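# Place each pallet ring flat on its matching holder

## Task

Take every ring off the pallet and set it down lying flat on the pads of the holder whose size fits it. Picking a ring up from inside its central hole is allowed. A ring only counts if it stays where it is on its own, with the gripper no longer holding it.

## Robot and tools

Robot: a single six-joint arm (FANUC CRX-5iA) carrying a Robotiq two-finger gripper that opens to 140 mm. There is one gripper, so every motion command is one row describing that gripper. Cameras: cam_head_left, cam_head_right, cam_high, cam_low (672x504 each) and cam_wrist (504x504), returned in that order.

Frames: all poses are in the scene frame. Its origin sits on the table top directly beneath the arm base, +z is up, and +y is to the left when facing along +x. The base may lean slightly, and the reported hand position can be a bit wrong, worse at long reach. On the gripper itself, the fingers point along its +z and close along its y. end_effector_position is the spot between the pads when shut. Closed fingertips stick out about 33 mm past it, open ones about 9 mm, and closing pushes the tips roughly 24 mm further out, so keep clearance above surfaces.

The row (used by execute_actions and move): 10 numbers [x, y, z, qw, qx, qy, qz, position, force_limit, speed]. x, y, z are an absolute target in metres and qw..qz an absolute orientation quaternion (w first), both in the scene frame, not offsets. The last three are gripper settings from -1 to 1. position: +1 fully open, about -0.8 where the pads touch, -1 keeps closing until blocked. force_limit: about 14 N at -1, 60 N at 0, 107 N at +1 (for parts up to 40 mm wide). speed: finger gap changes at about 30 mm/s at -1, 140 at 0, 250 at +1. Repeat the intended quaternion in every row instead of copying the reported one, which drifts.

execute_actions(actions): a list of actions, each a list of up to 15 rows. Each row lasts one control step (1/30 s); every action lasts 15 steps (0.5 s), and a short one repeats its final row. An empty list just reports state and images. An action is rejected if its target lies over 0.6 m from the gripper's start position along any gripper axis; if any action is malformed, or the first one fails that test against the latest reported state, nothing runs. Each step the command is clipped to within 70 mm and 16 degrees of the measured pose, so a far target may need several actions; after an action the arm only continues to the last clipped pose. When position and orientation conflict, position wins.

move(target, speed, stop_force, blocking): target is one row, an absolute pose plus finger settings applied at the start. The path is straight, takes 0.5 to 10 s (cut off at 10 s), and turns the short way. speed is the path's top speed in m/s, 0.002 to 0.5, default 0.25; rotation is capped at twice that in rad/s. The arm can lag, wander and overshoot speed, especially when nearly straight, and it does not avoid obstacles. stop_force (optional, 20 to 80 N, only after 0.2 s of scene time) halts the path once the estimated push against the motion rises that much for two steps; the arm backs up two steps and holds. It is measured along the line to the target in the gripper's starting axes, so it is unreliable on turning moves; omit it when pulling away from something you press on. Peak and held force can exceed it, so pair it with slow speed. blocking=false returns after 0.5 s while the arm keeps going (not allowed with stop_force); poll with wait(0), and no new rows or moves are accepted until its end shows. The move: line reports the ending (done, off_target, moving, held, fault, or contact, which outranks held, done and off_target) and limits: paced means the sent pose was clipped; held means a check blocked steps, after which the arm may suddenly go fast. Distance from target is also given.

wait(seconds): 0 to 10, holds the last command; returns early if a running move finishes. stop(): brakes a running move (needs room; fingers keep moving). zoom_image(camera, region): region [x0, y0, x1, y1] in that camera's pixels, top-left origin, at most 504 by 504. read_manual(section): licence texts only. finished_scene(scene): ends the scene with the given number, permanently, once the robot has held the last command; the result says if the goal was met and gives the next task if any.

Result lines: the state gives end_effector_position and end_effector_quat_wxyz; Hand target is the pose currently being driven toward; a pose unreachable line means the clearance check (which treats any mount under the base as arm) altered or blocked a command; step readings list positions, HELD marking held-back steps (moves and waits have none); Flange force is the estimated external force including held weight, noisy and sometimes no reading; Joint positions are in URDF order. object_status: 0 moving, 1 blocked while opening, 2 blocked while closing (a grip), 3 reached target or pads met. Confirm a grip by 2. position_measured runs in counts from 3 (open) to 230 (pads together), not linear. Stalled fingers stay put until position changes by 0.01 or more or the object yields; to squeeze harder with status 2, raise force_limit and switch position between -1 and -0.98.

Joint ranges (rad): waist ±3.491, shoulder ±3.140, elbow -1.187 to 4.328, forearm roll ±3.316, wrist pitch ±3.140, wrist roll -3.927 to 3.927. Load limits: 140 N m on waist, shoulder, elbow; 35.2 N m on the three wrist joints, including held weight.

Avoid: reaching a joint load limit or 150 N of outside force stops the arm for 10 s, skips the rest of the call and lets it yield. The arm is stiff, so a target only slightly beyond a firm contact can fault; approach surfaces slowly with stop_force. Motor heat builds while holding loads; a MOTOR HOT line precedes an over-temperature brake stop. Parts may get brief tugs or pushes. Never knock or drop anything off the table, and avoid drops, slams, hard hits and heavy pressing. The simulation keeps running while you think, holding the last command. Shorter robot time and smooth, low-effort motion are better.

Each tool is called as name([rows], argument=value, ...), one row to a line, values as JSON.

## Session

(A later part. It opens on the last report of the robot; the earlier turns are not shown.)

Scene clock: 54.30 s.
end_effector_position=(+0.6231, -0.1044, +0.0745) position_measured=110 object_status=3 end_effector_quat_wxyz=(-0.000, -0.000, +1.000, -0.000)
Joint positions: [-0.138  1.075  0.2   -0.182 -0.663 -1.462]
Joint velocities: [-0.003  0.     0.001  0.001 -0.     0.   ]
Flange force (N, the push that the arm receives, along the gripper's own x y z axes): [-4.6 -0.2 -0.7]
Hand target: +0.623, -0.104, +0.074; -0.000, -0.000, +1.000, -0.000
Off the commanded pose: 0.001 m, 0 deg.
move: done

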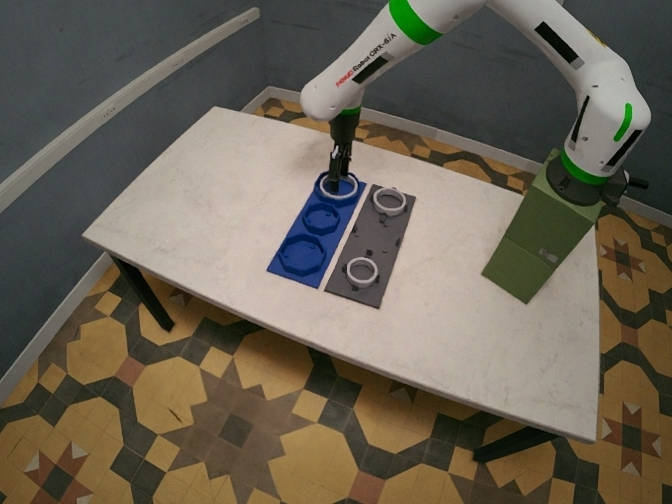

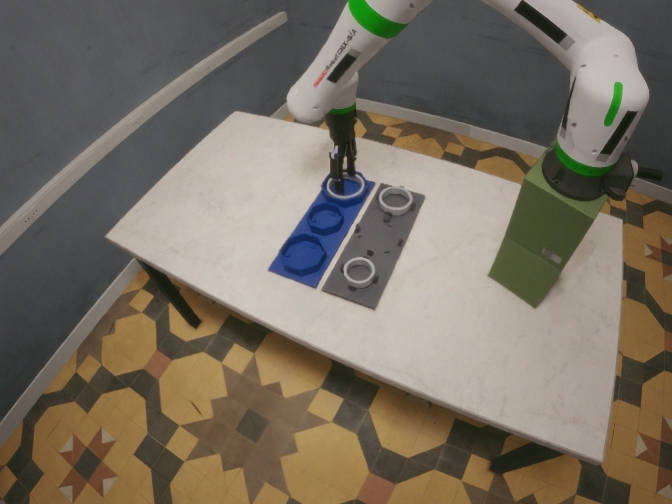

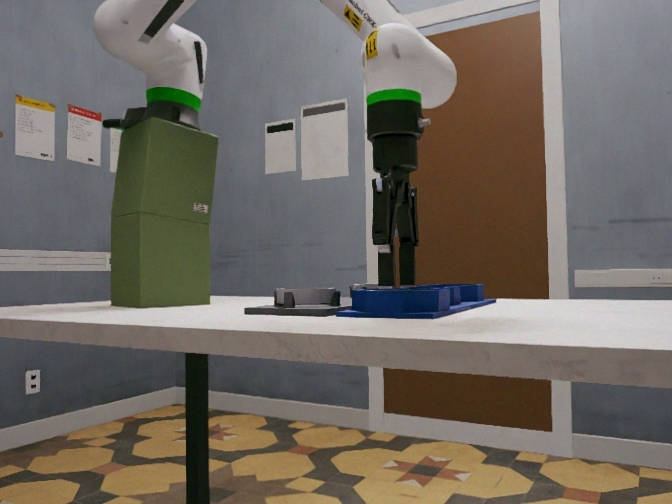

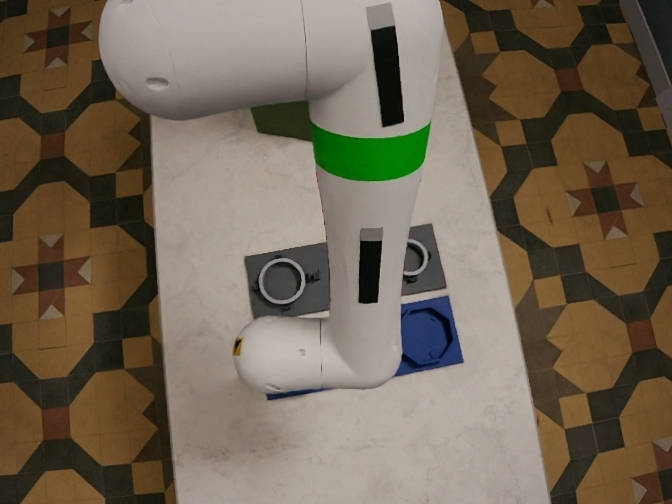

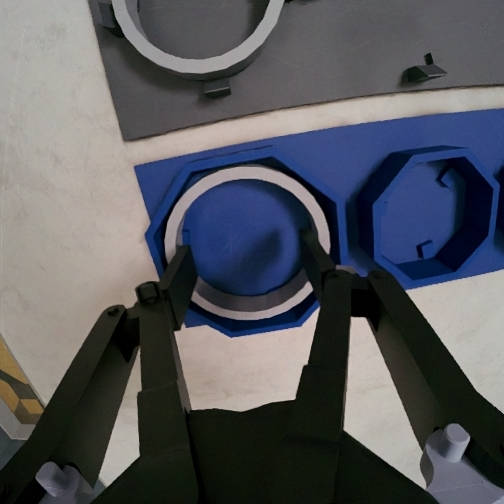

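Centred; proceeding with the large ring.

move(target=[0.623,-0.104,0.038,0,0,1,0,0.15,0.3,0], speed=0.04)

move(target=[0.623,-0.104,0.038,0,0,1,0,1,0.3,0], speed=0.04)

move(target=[0.623,-0.104,0.09,0,0,1,0,1,0.3,0], speed=0.1)

move(target=[0.441,0.040,0.085,0,0,1,0,1,0.3,0], speed=0.2)

move(target=[0.441,0.040,0.062,0,0,1,0,1,0.3,0], speed=0.04)

move(target=[0.441,0.040,0.03,0,0,1,0,1,0.3,0], speed=0.01, stop_force=20)

Scene clock: 60.40 s.
end_effector_position=(+0.6230, -0.1040, +0.0381) position_measured=110 object_status=3 end_effector_quat_wxyz=(+0.000, +0.000, +1.000, -0.000)
Joint positions: [-0.132  1.148  0.239 -0.19  -0.629 -1.458]
Joint velocities: [-0.001  0.001 -0.    -0.     0.     0.   ]
Flange force (N, the push that the arm receives, along the gripper's own x y z axes): [-1.8 0.7 -1.1]
Hand target: +0.623, -0.104, +0.038; +0.000, +0.000, +1.000, -0.000
Off the commanded pose: 0.000 m, 0 deg.
move: done

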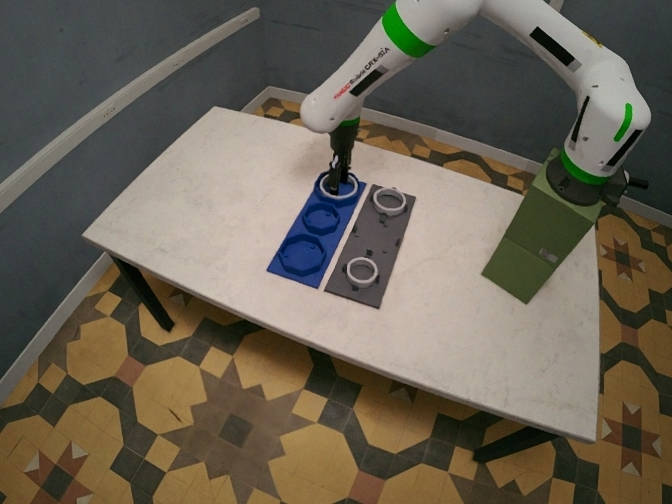

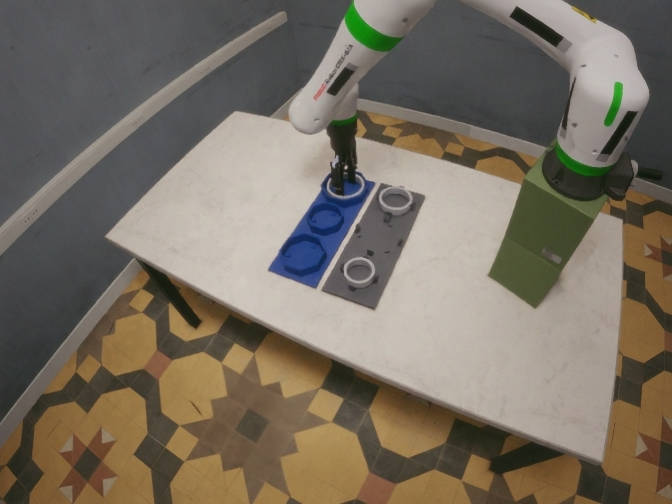

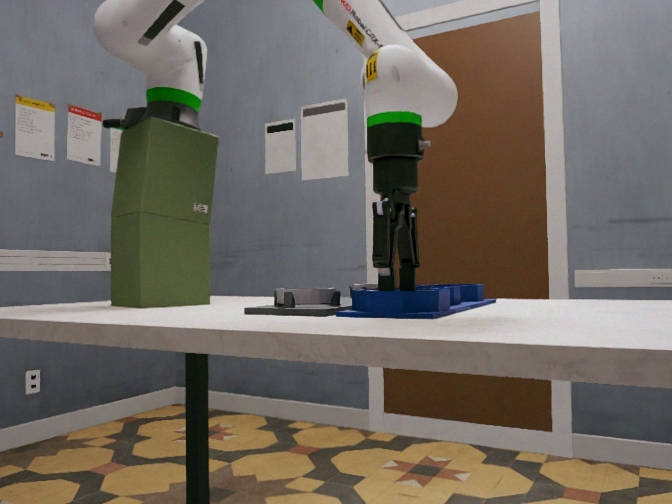

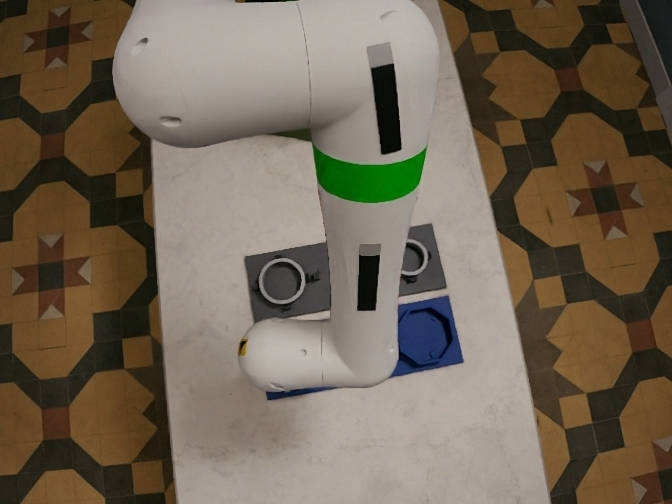

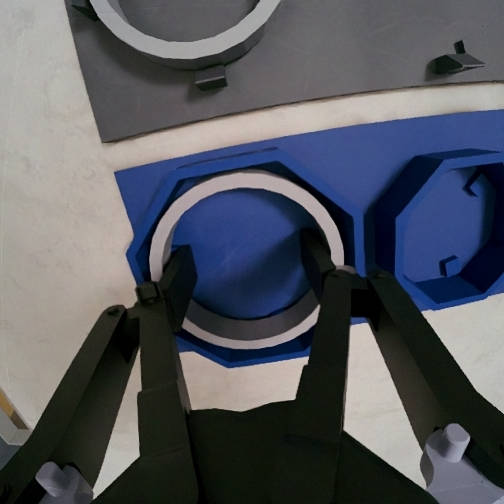

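Scene clock: 61.10 s.
end_effector_position=(+0.6230, -0.1040, +0.0380) position_measured=84 object_status=1 end_effector_quat_wxyz=(+0.000, -0.000, +1.000, +0.000)
Joint positions: [-0.132  1.148  0.239 -0.19  -0.629 -1.458]
Joint velocities: [-0.    -0.001  0.    -0.    -0.    -0.   ]
Flange force (N, the push that the arm receives, along the gripper's own x y z axes): [-0.7 0.9 3.4]
Hand target: +0.623, -0.104, +0.038; +0.000, -0.000, +1.000, +0.000
Off the commanded pose: 0.000 m, 0 deg.
move: done

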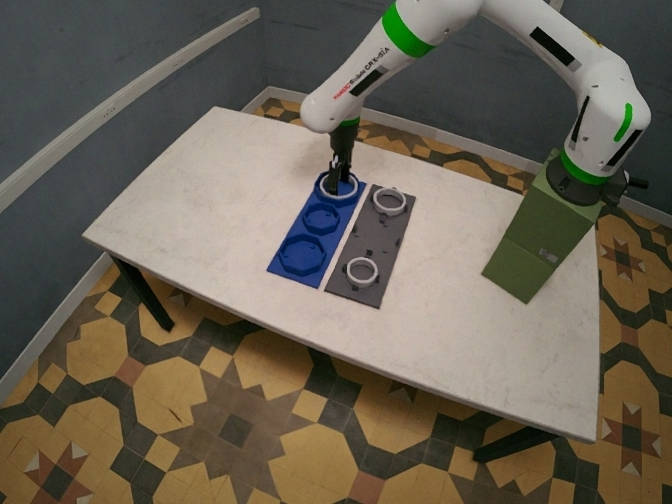

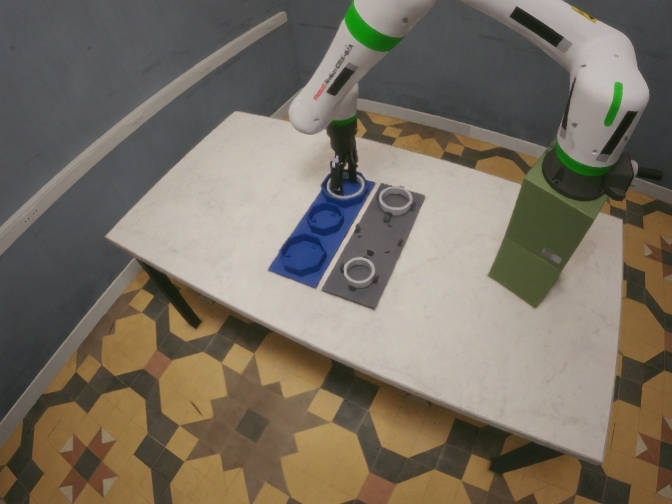

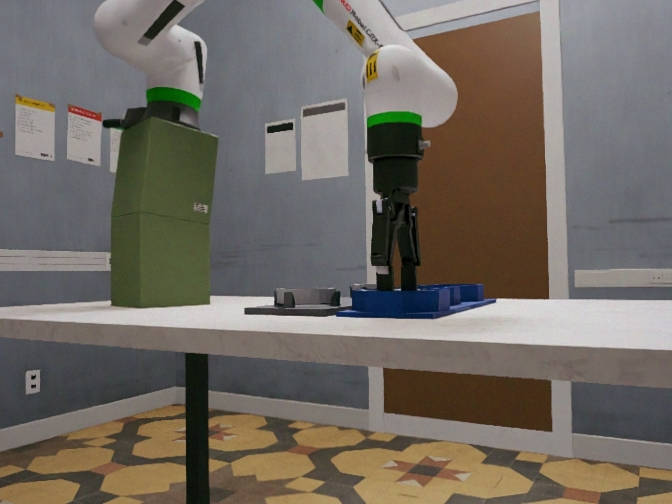

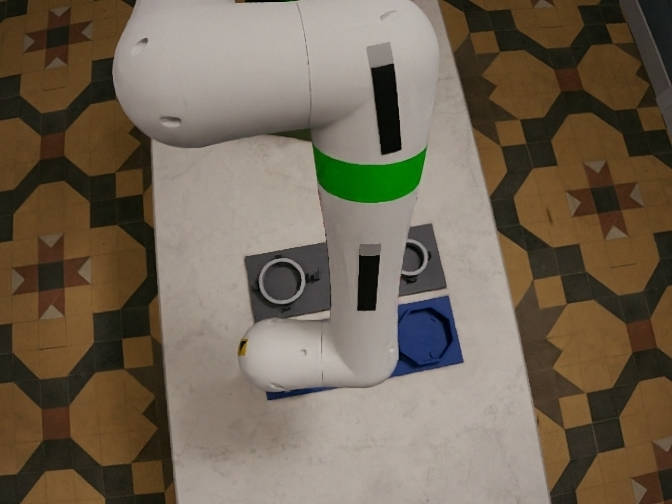

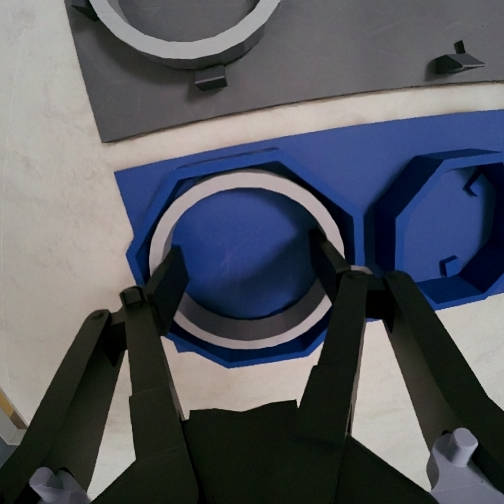

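Scene clock: 61.93 s.
end_effector_position=(+0.6231, -0.1040, +0.0899) position_measured=84 object_status=1 end_effector_quat_wxyz=(-0.000, -0.000, +1.000, +0.000)
Joint positions: [-0.14   1.044  0.185 -0.179 -0.679 -1.464]
Joint velocities: [-0.001 -0.001  0.    -0.    -0.    -0.001]
Flange force (N, the push that the arm receives, along the gripper's own x y z axes): [-0.9 1.3 3.2]
Hand target: +0.623, -0.104, +0.090; -0.000, -0.000, +1.000, +0.000
Off the commanded pose: 0.000 m, 0 deg.
move: done

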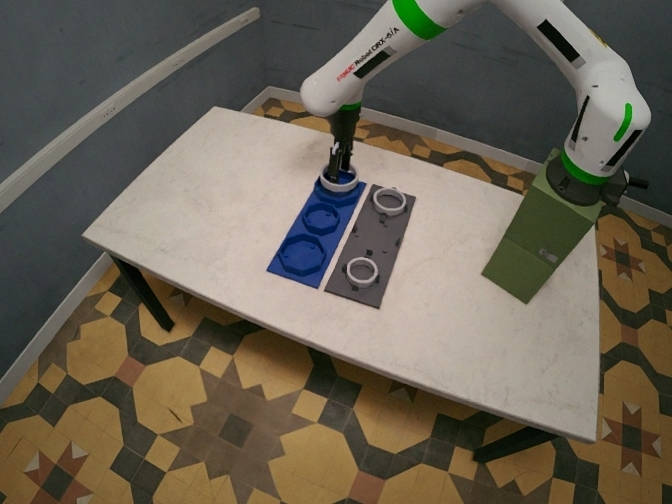

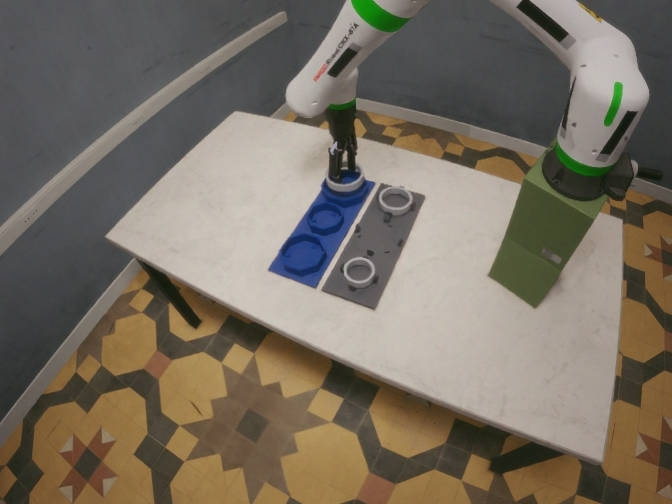

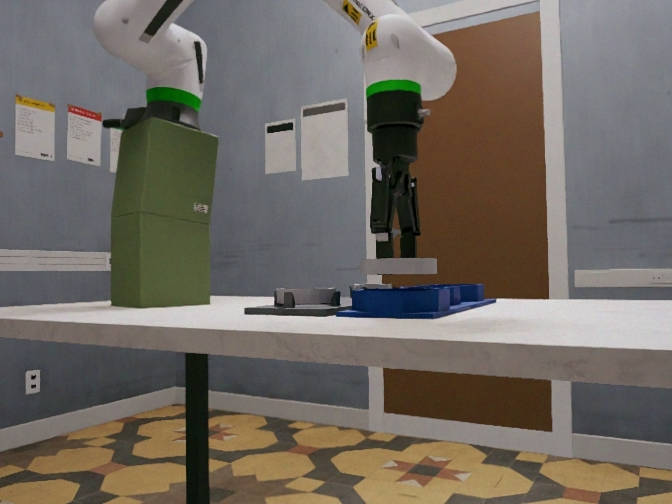

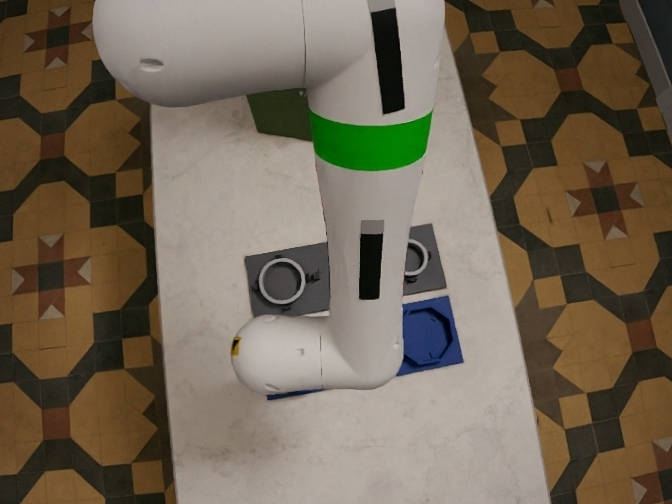

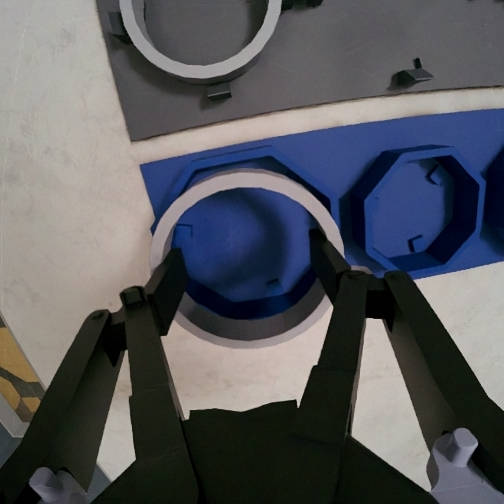

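Scene clock: 63.50 s.
end_effector_position=(+0.4412, +0.0392, +0.0856) position_measured=84 object_status=1 end_effector_quat_wxyz=(+0.000, +0.000, +1.000, -0.001)
Joint positions: [ 0.194  0.808 -0.379 -0.29  -0.322 -1.664]
Joint velocities: [ 0.001 -0.    -0.001  0.004  0.001 -0.003]
Flange force (N, the push that the arm receives, along the gripper's own x y z axes): [0.2 0.3 2.6]
Hand target: +0.441, +0.039, +0.086; +0.000, -0.000, +1.000, -0.001
Off the commanded pose: 0.001 m, 0 deg.
move: done

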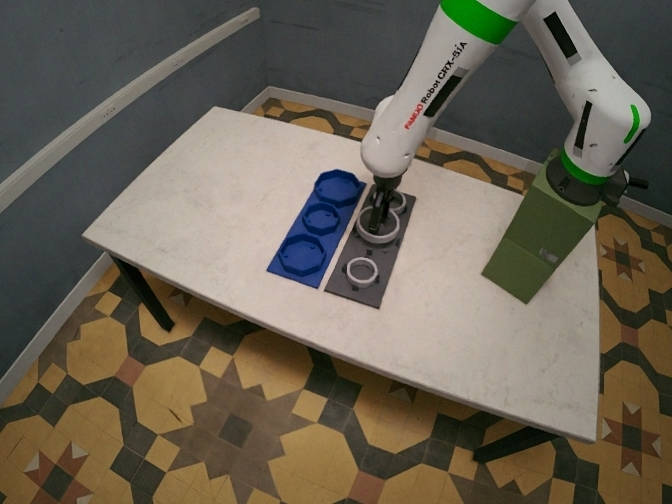

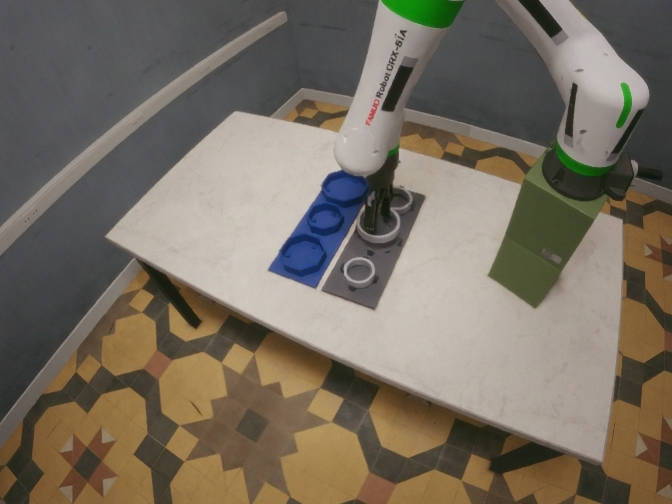

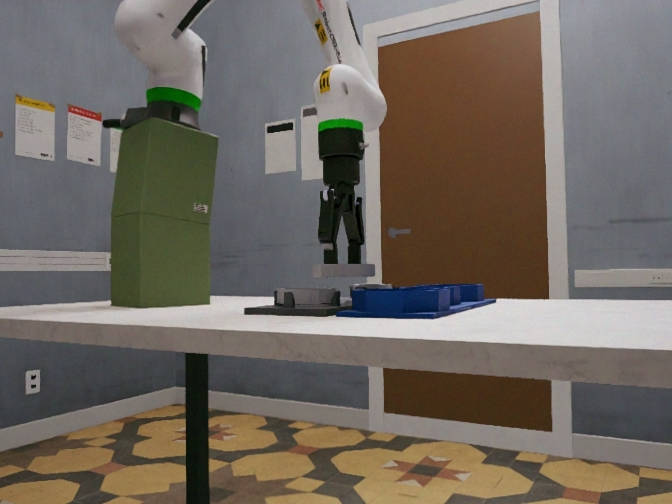

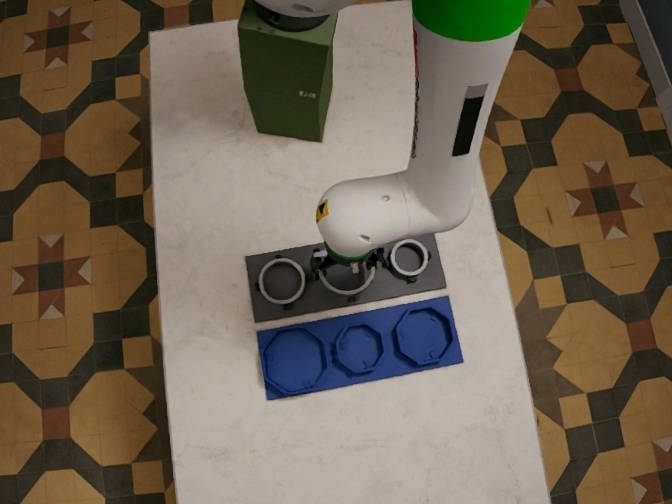

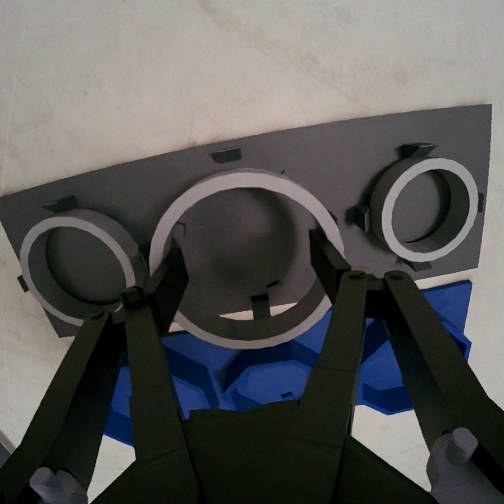

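Scene clock: 64.37 s.
end_effector_position=(+0.4410, +0.0400, +0.0621) position_measured=84 object_status=1 end_effector_quat_wxyz=(+0.000, -0.000, +1.000, +0.000)
Joint positions: [ 0.197  0.869 -0.346 -0.323 -0.295 -1.632]
Joint velocities: [-0.     0.001 -0.    -0.002  0.     0.001]
Flange force (N, the push that the arm receives, along the gripper's own x y z axes): [-2.0 1.9 4.5]
Hand target: +0.441, +0.040, +0.062; +0.000, -0.000, +1.000, +0.000
Off the commanded pose: 0.000 m, 0 deg.
move: done

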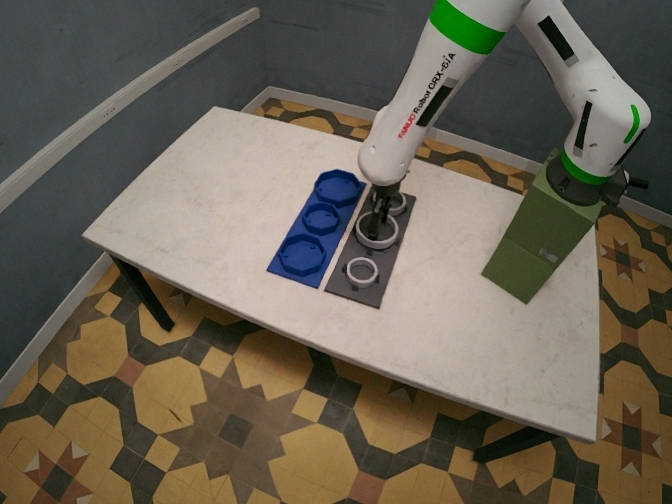

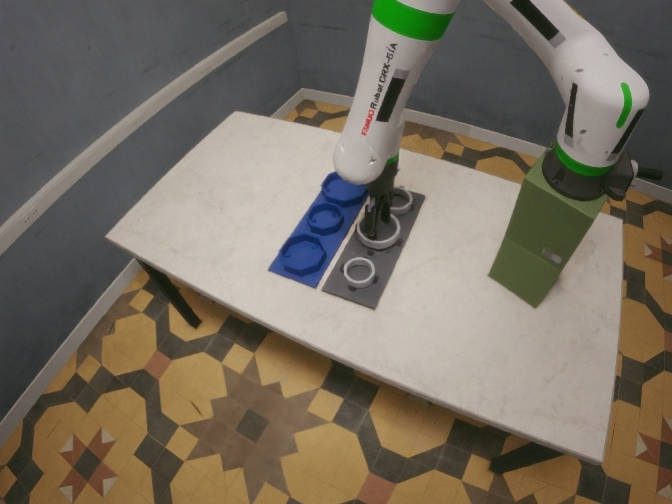

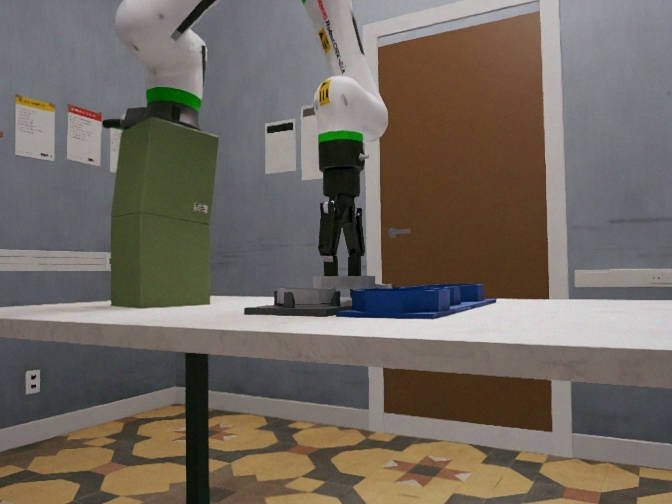

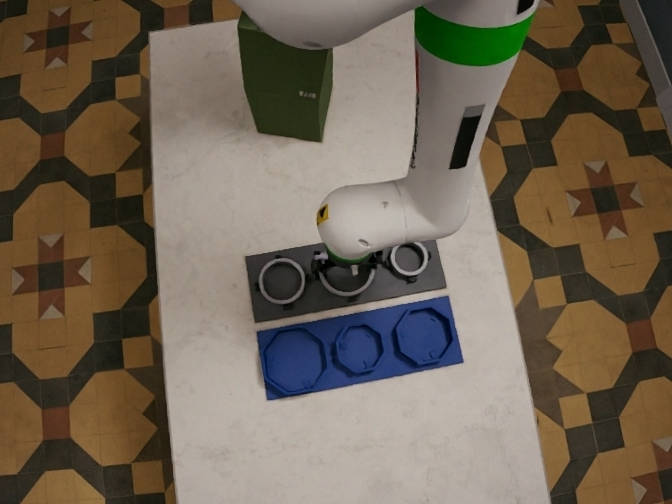

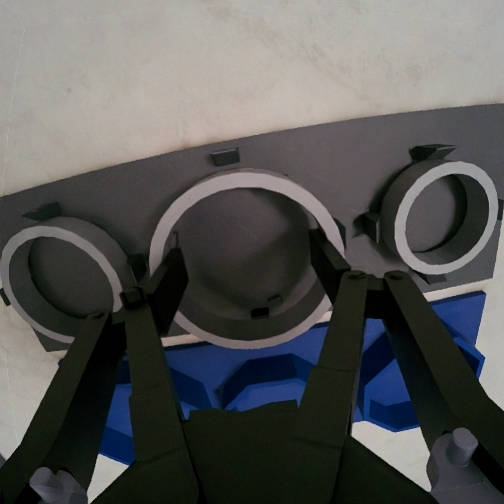

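Scene clock: 66.60 s.
end_effector_position=(+0.4409, +0.0400, +0.0430) position_measured=83 object_status=1 end_effector_quat_wxyz=(-0.000, +0.000, +1.000, +0.000)
Joint positions: [ 0.199  0.918 -0.318 -0.346 -0.275 -1.61 ]
Joint velocities: [ 0.    -0.007 -0.002  0.008 -0.005 -0.005]
Flange force (N, the push that the arm receives, along the gripper's own x y z axes): [-2.0 1.1 3.0]
Hand target: +0.441, +0.040, +0.043; -0.000, +0.000, +1.000, +0.000
Off the commanded pose: 0.013 m, 0 deg.
move: contact

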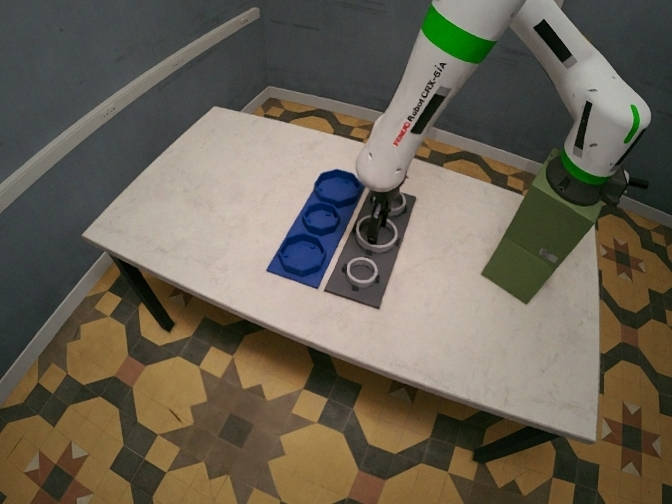

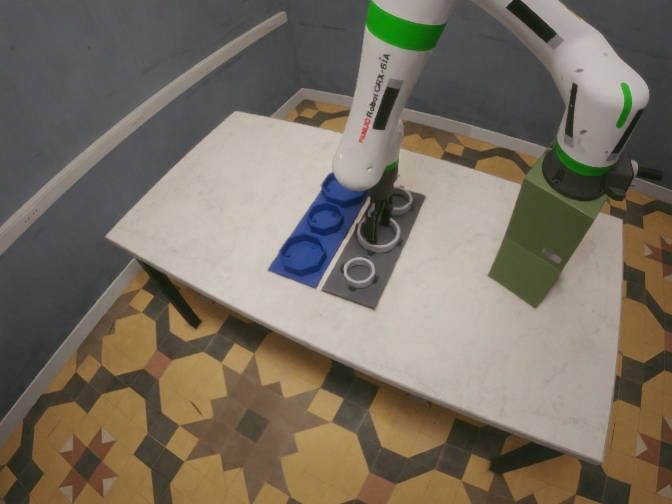

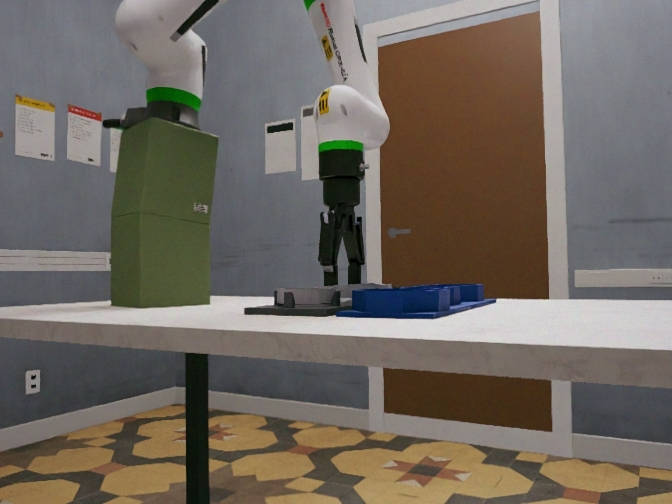

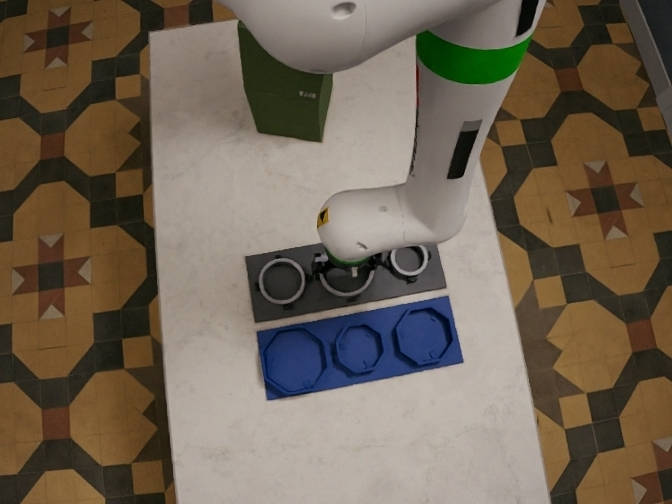

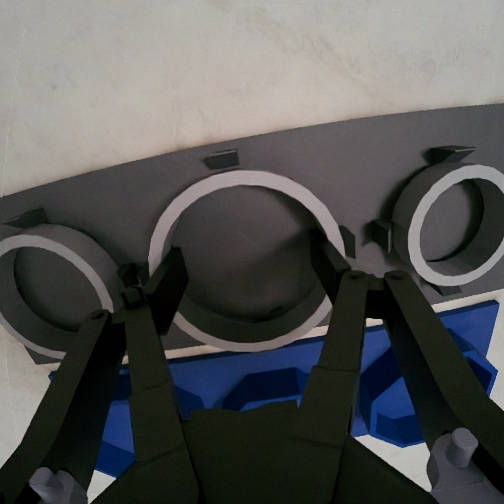

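move(target=[0.441,0.040,0.044,0,0,1,0,0.15,0.3,0], speed=0.01)

move(target=[0.441,0.040,0.1,0,0,1,0,0.15,0.3,0], speed=0.1)

Scene clock: 70.33 s.
end_effector_position=(+0.4410, +0.0400, +0.0440) position_measured=110 object_status=3 end_effector_quat_wxyz=(-0.000, -0.000, +1.000, -0.000)
Joint positions: [ 0.199  0.916 -0.319 -0.345 -0.276 -1.611]
Joint velocities: [-0.    -0.     0.     0.001 -0.     0.   ]
Flange force (N, the push that the arm receives, along the gripper's own x y z axes): [-1.9 1.2 -0.8]
Hand target: +0.441, +0.040, +0.044; -0.000, +0.000, +1.000, -0.000
Off the commanded pose: 0.000 m, 0 deg.
move: done

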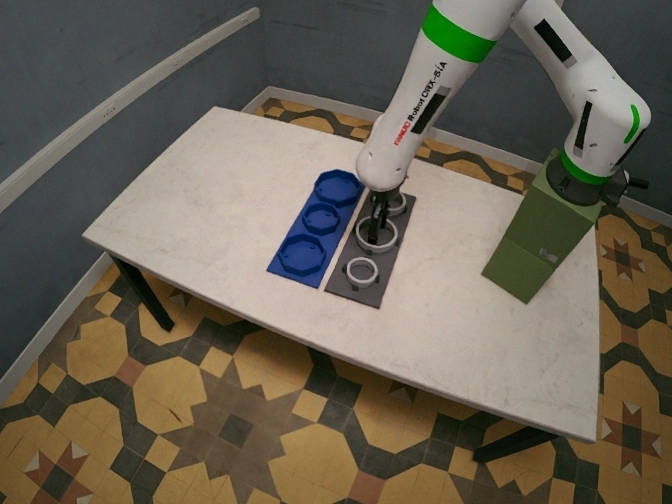

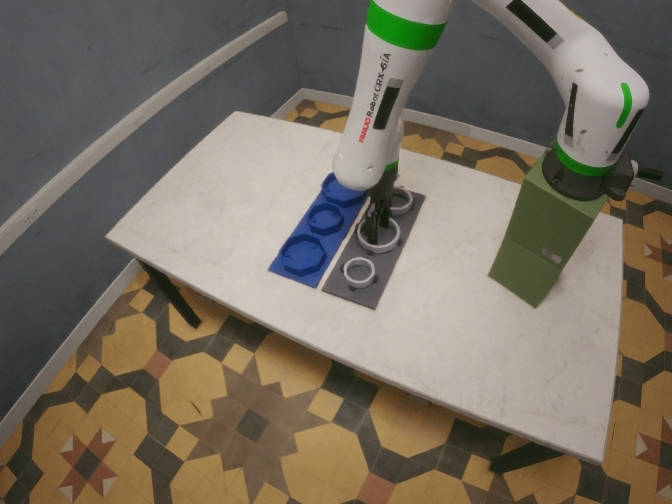

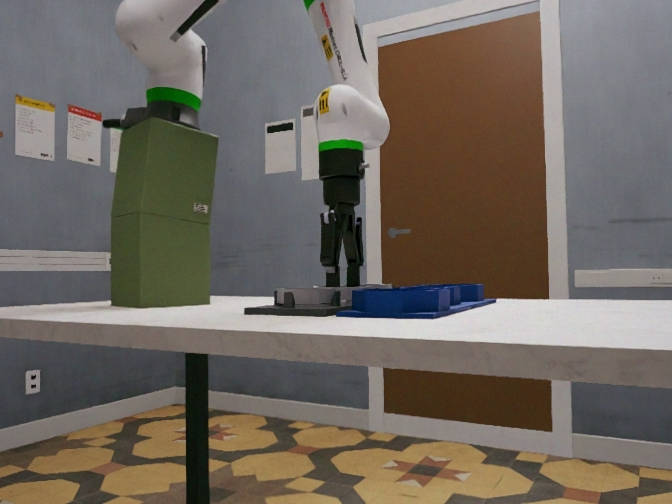

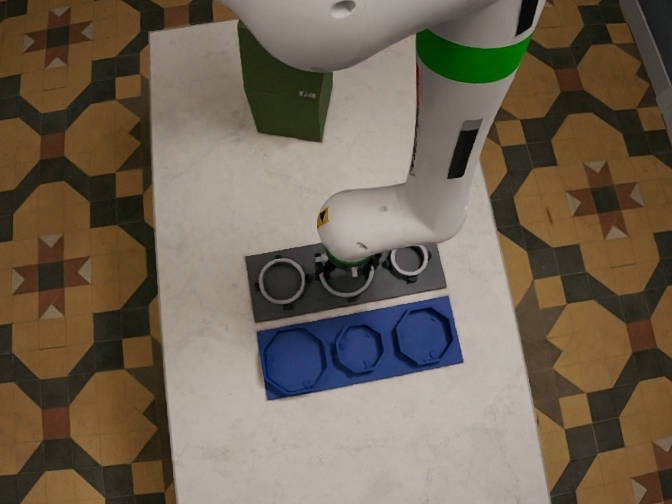

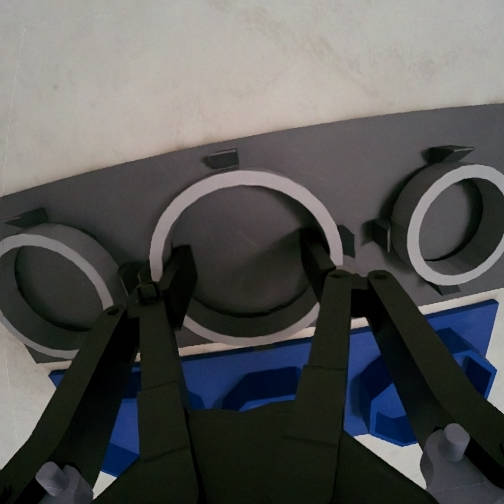

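Scene clock: 71.23 s.
end_effector_position=(+0.4411, +0.0399, +0.0999) position_measured=110 object_status=3 end_effector_quat_wxyz=(-0.000, +0.000, +1.000, -0.000)
Joint positions: [ 0.193  0.771 -0.396 -0.279 -0.342 -1.674]
Joint velocities: [ 0.    -0.002 -0.001  0.    -0.    -0.   ]
Flange force (N, the push that the arm receives, along the gripper's own x y z axes): [-2.8 0.9 1.1]
Hand target: +0.441, +0.040, +0.100; -0.000, -0.000, +1.000, -0.000
Off the commanded pose: 0.000 m, 0 deg.
move: done

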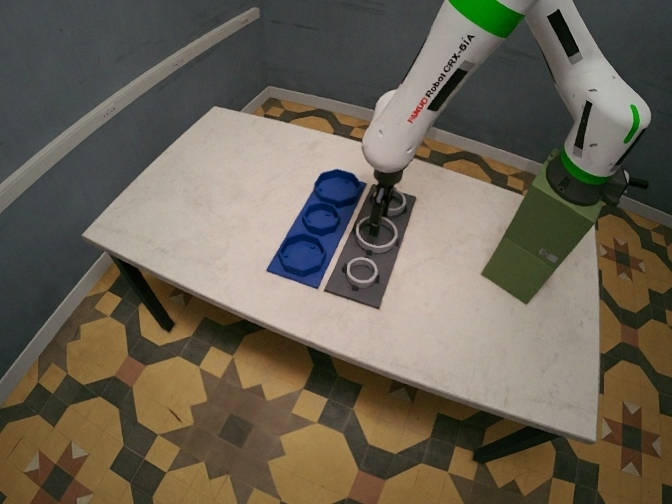

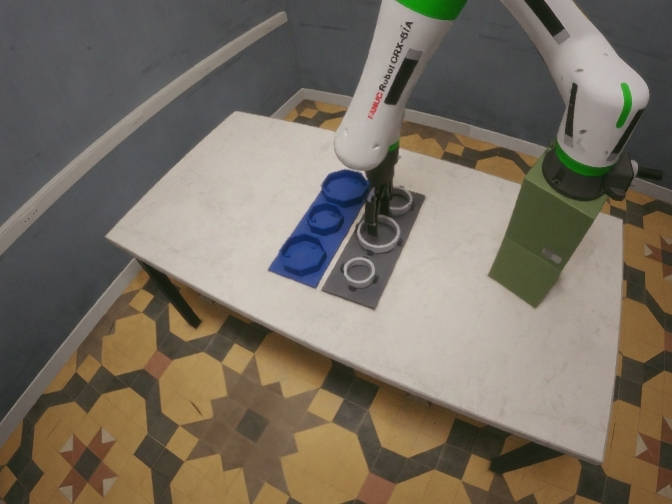

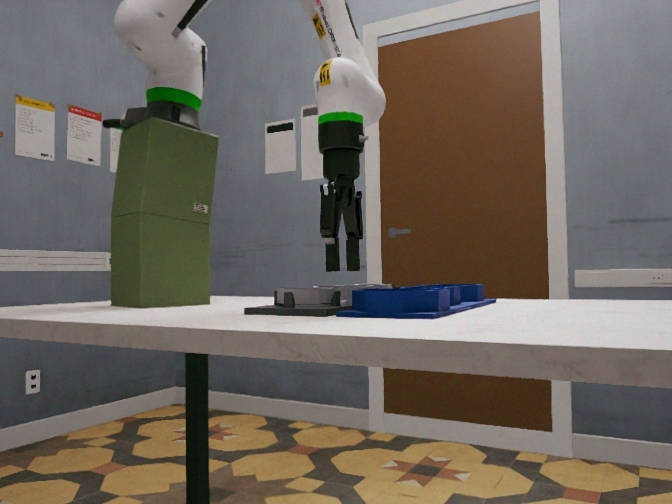

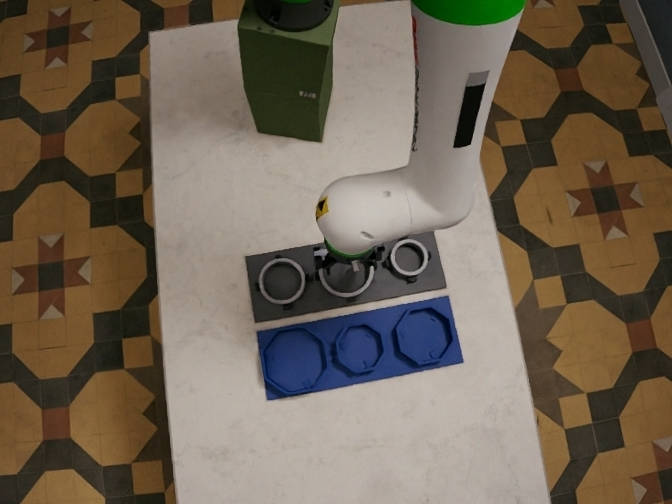

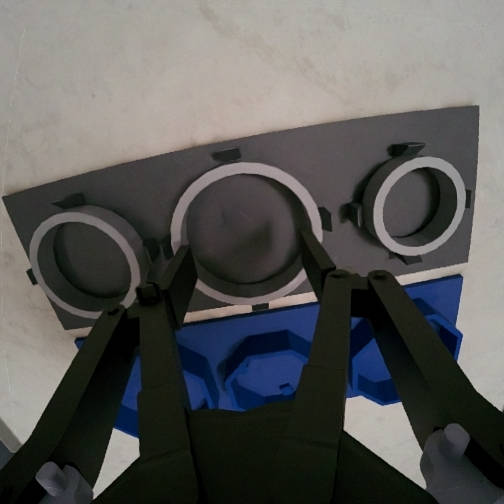

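finished_scene(scene=2)

The scene is finished: the task was done.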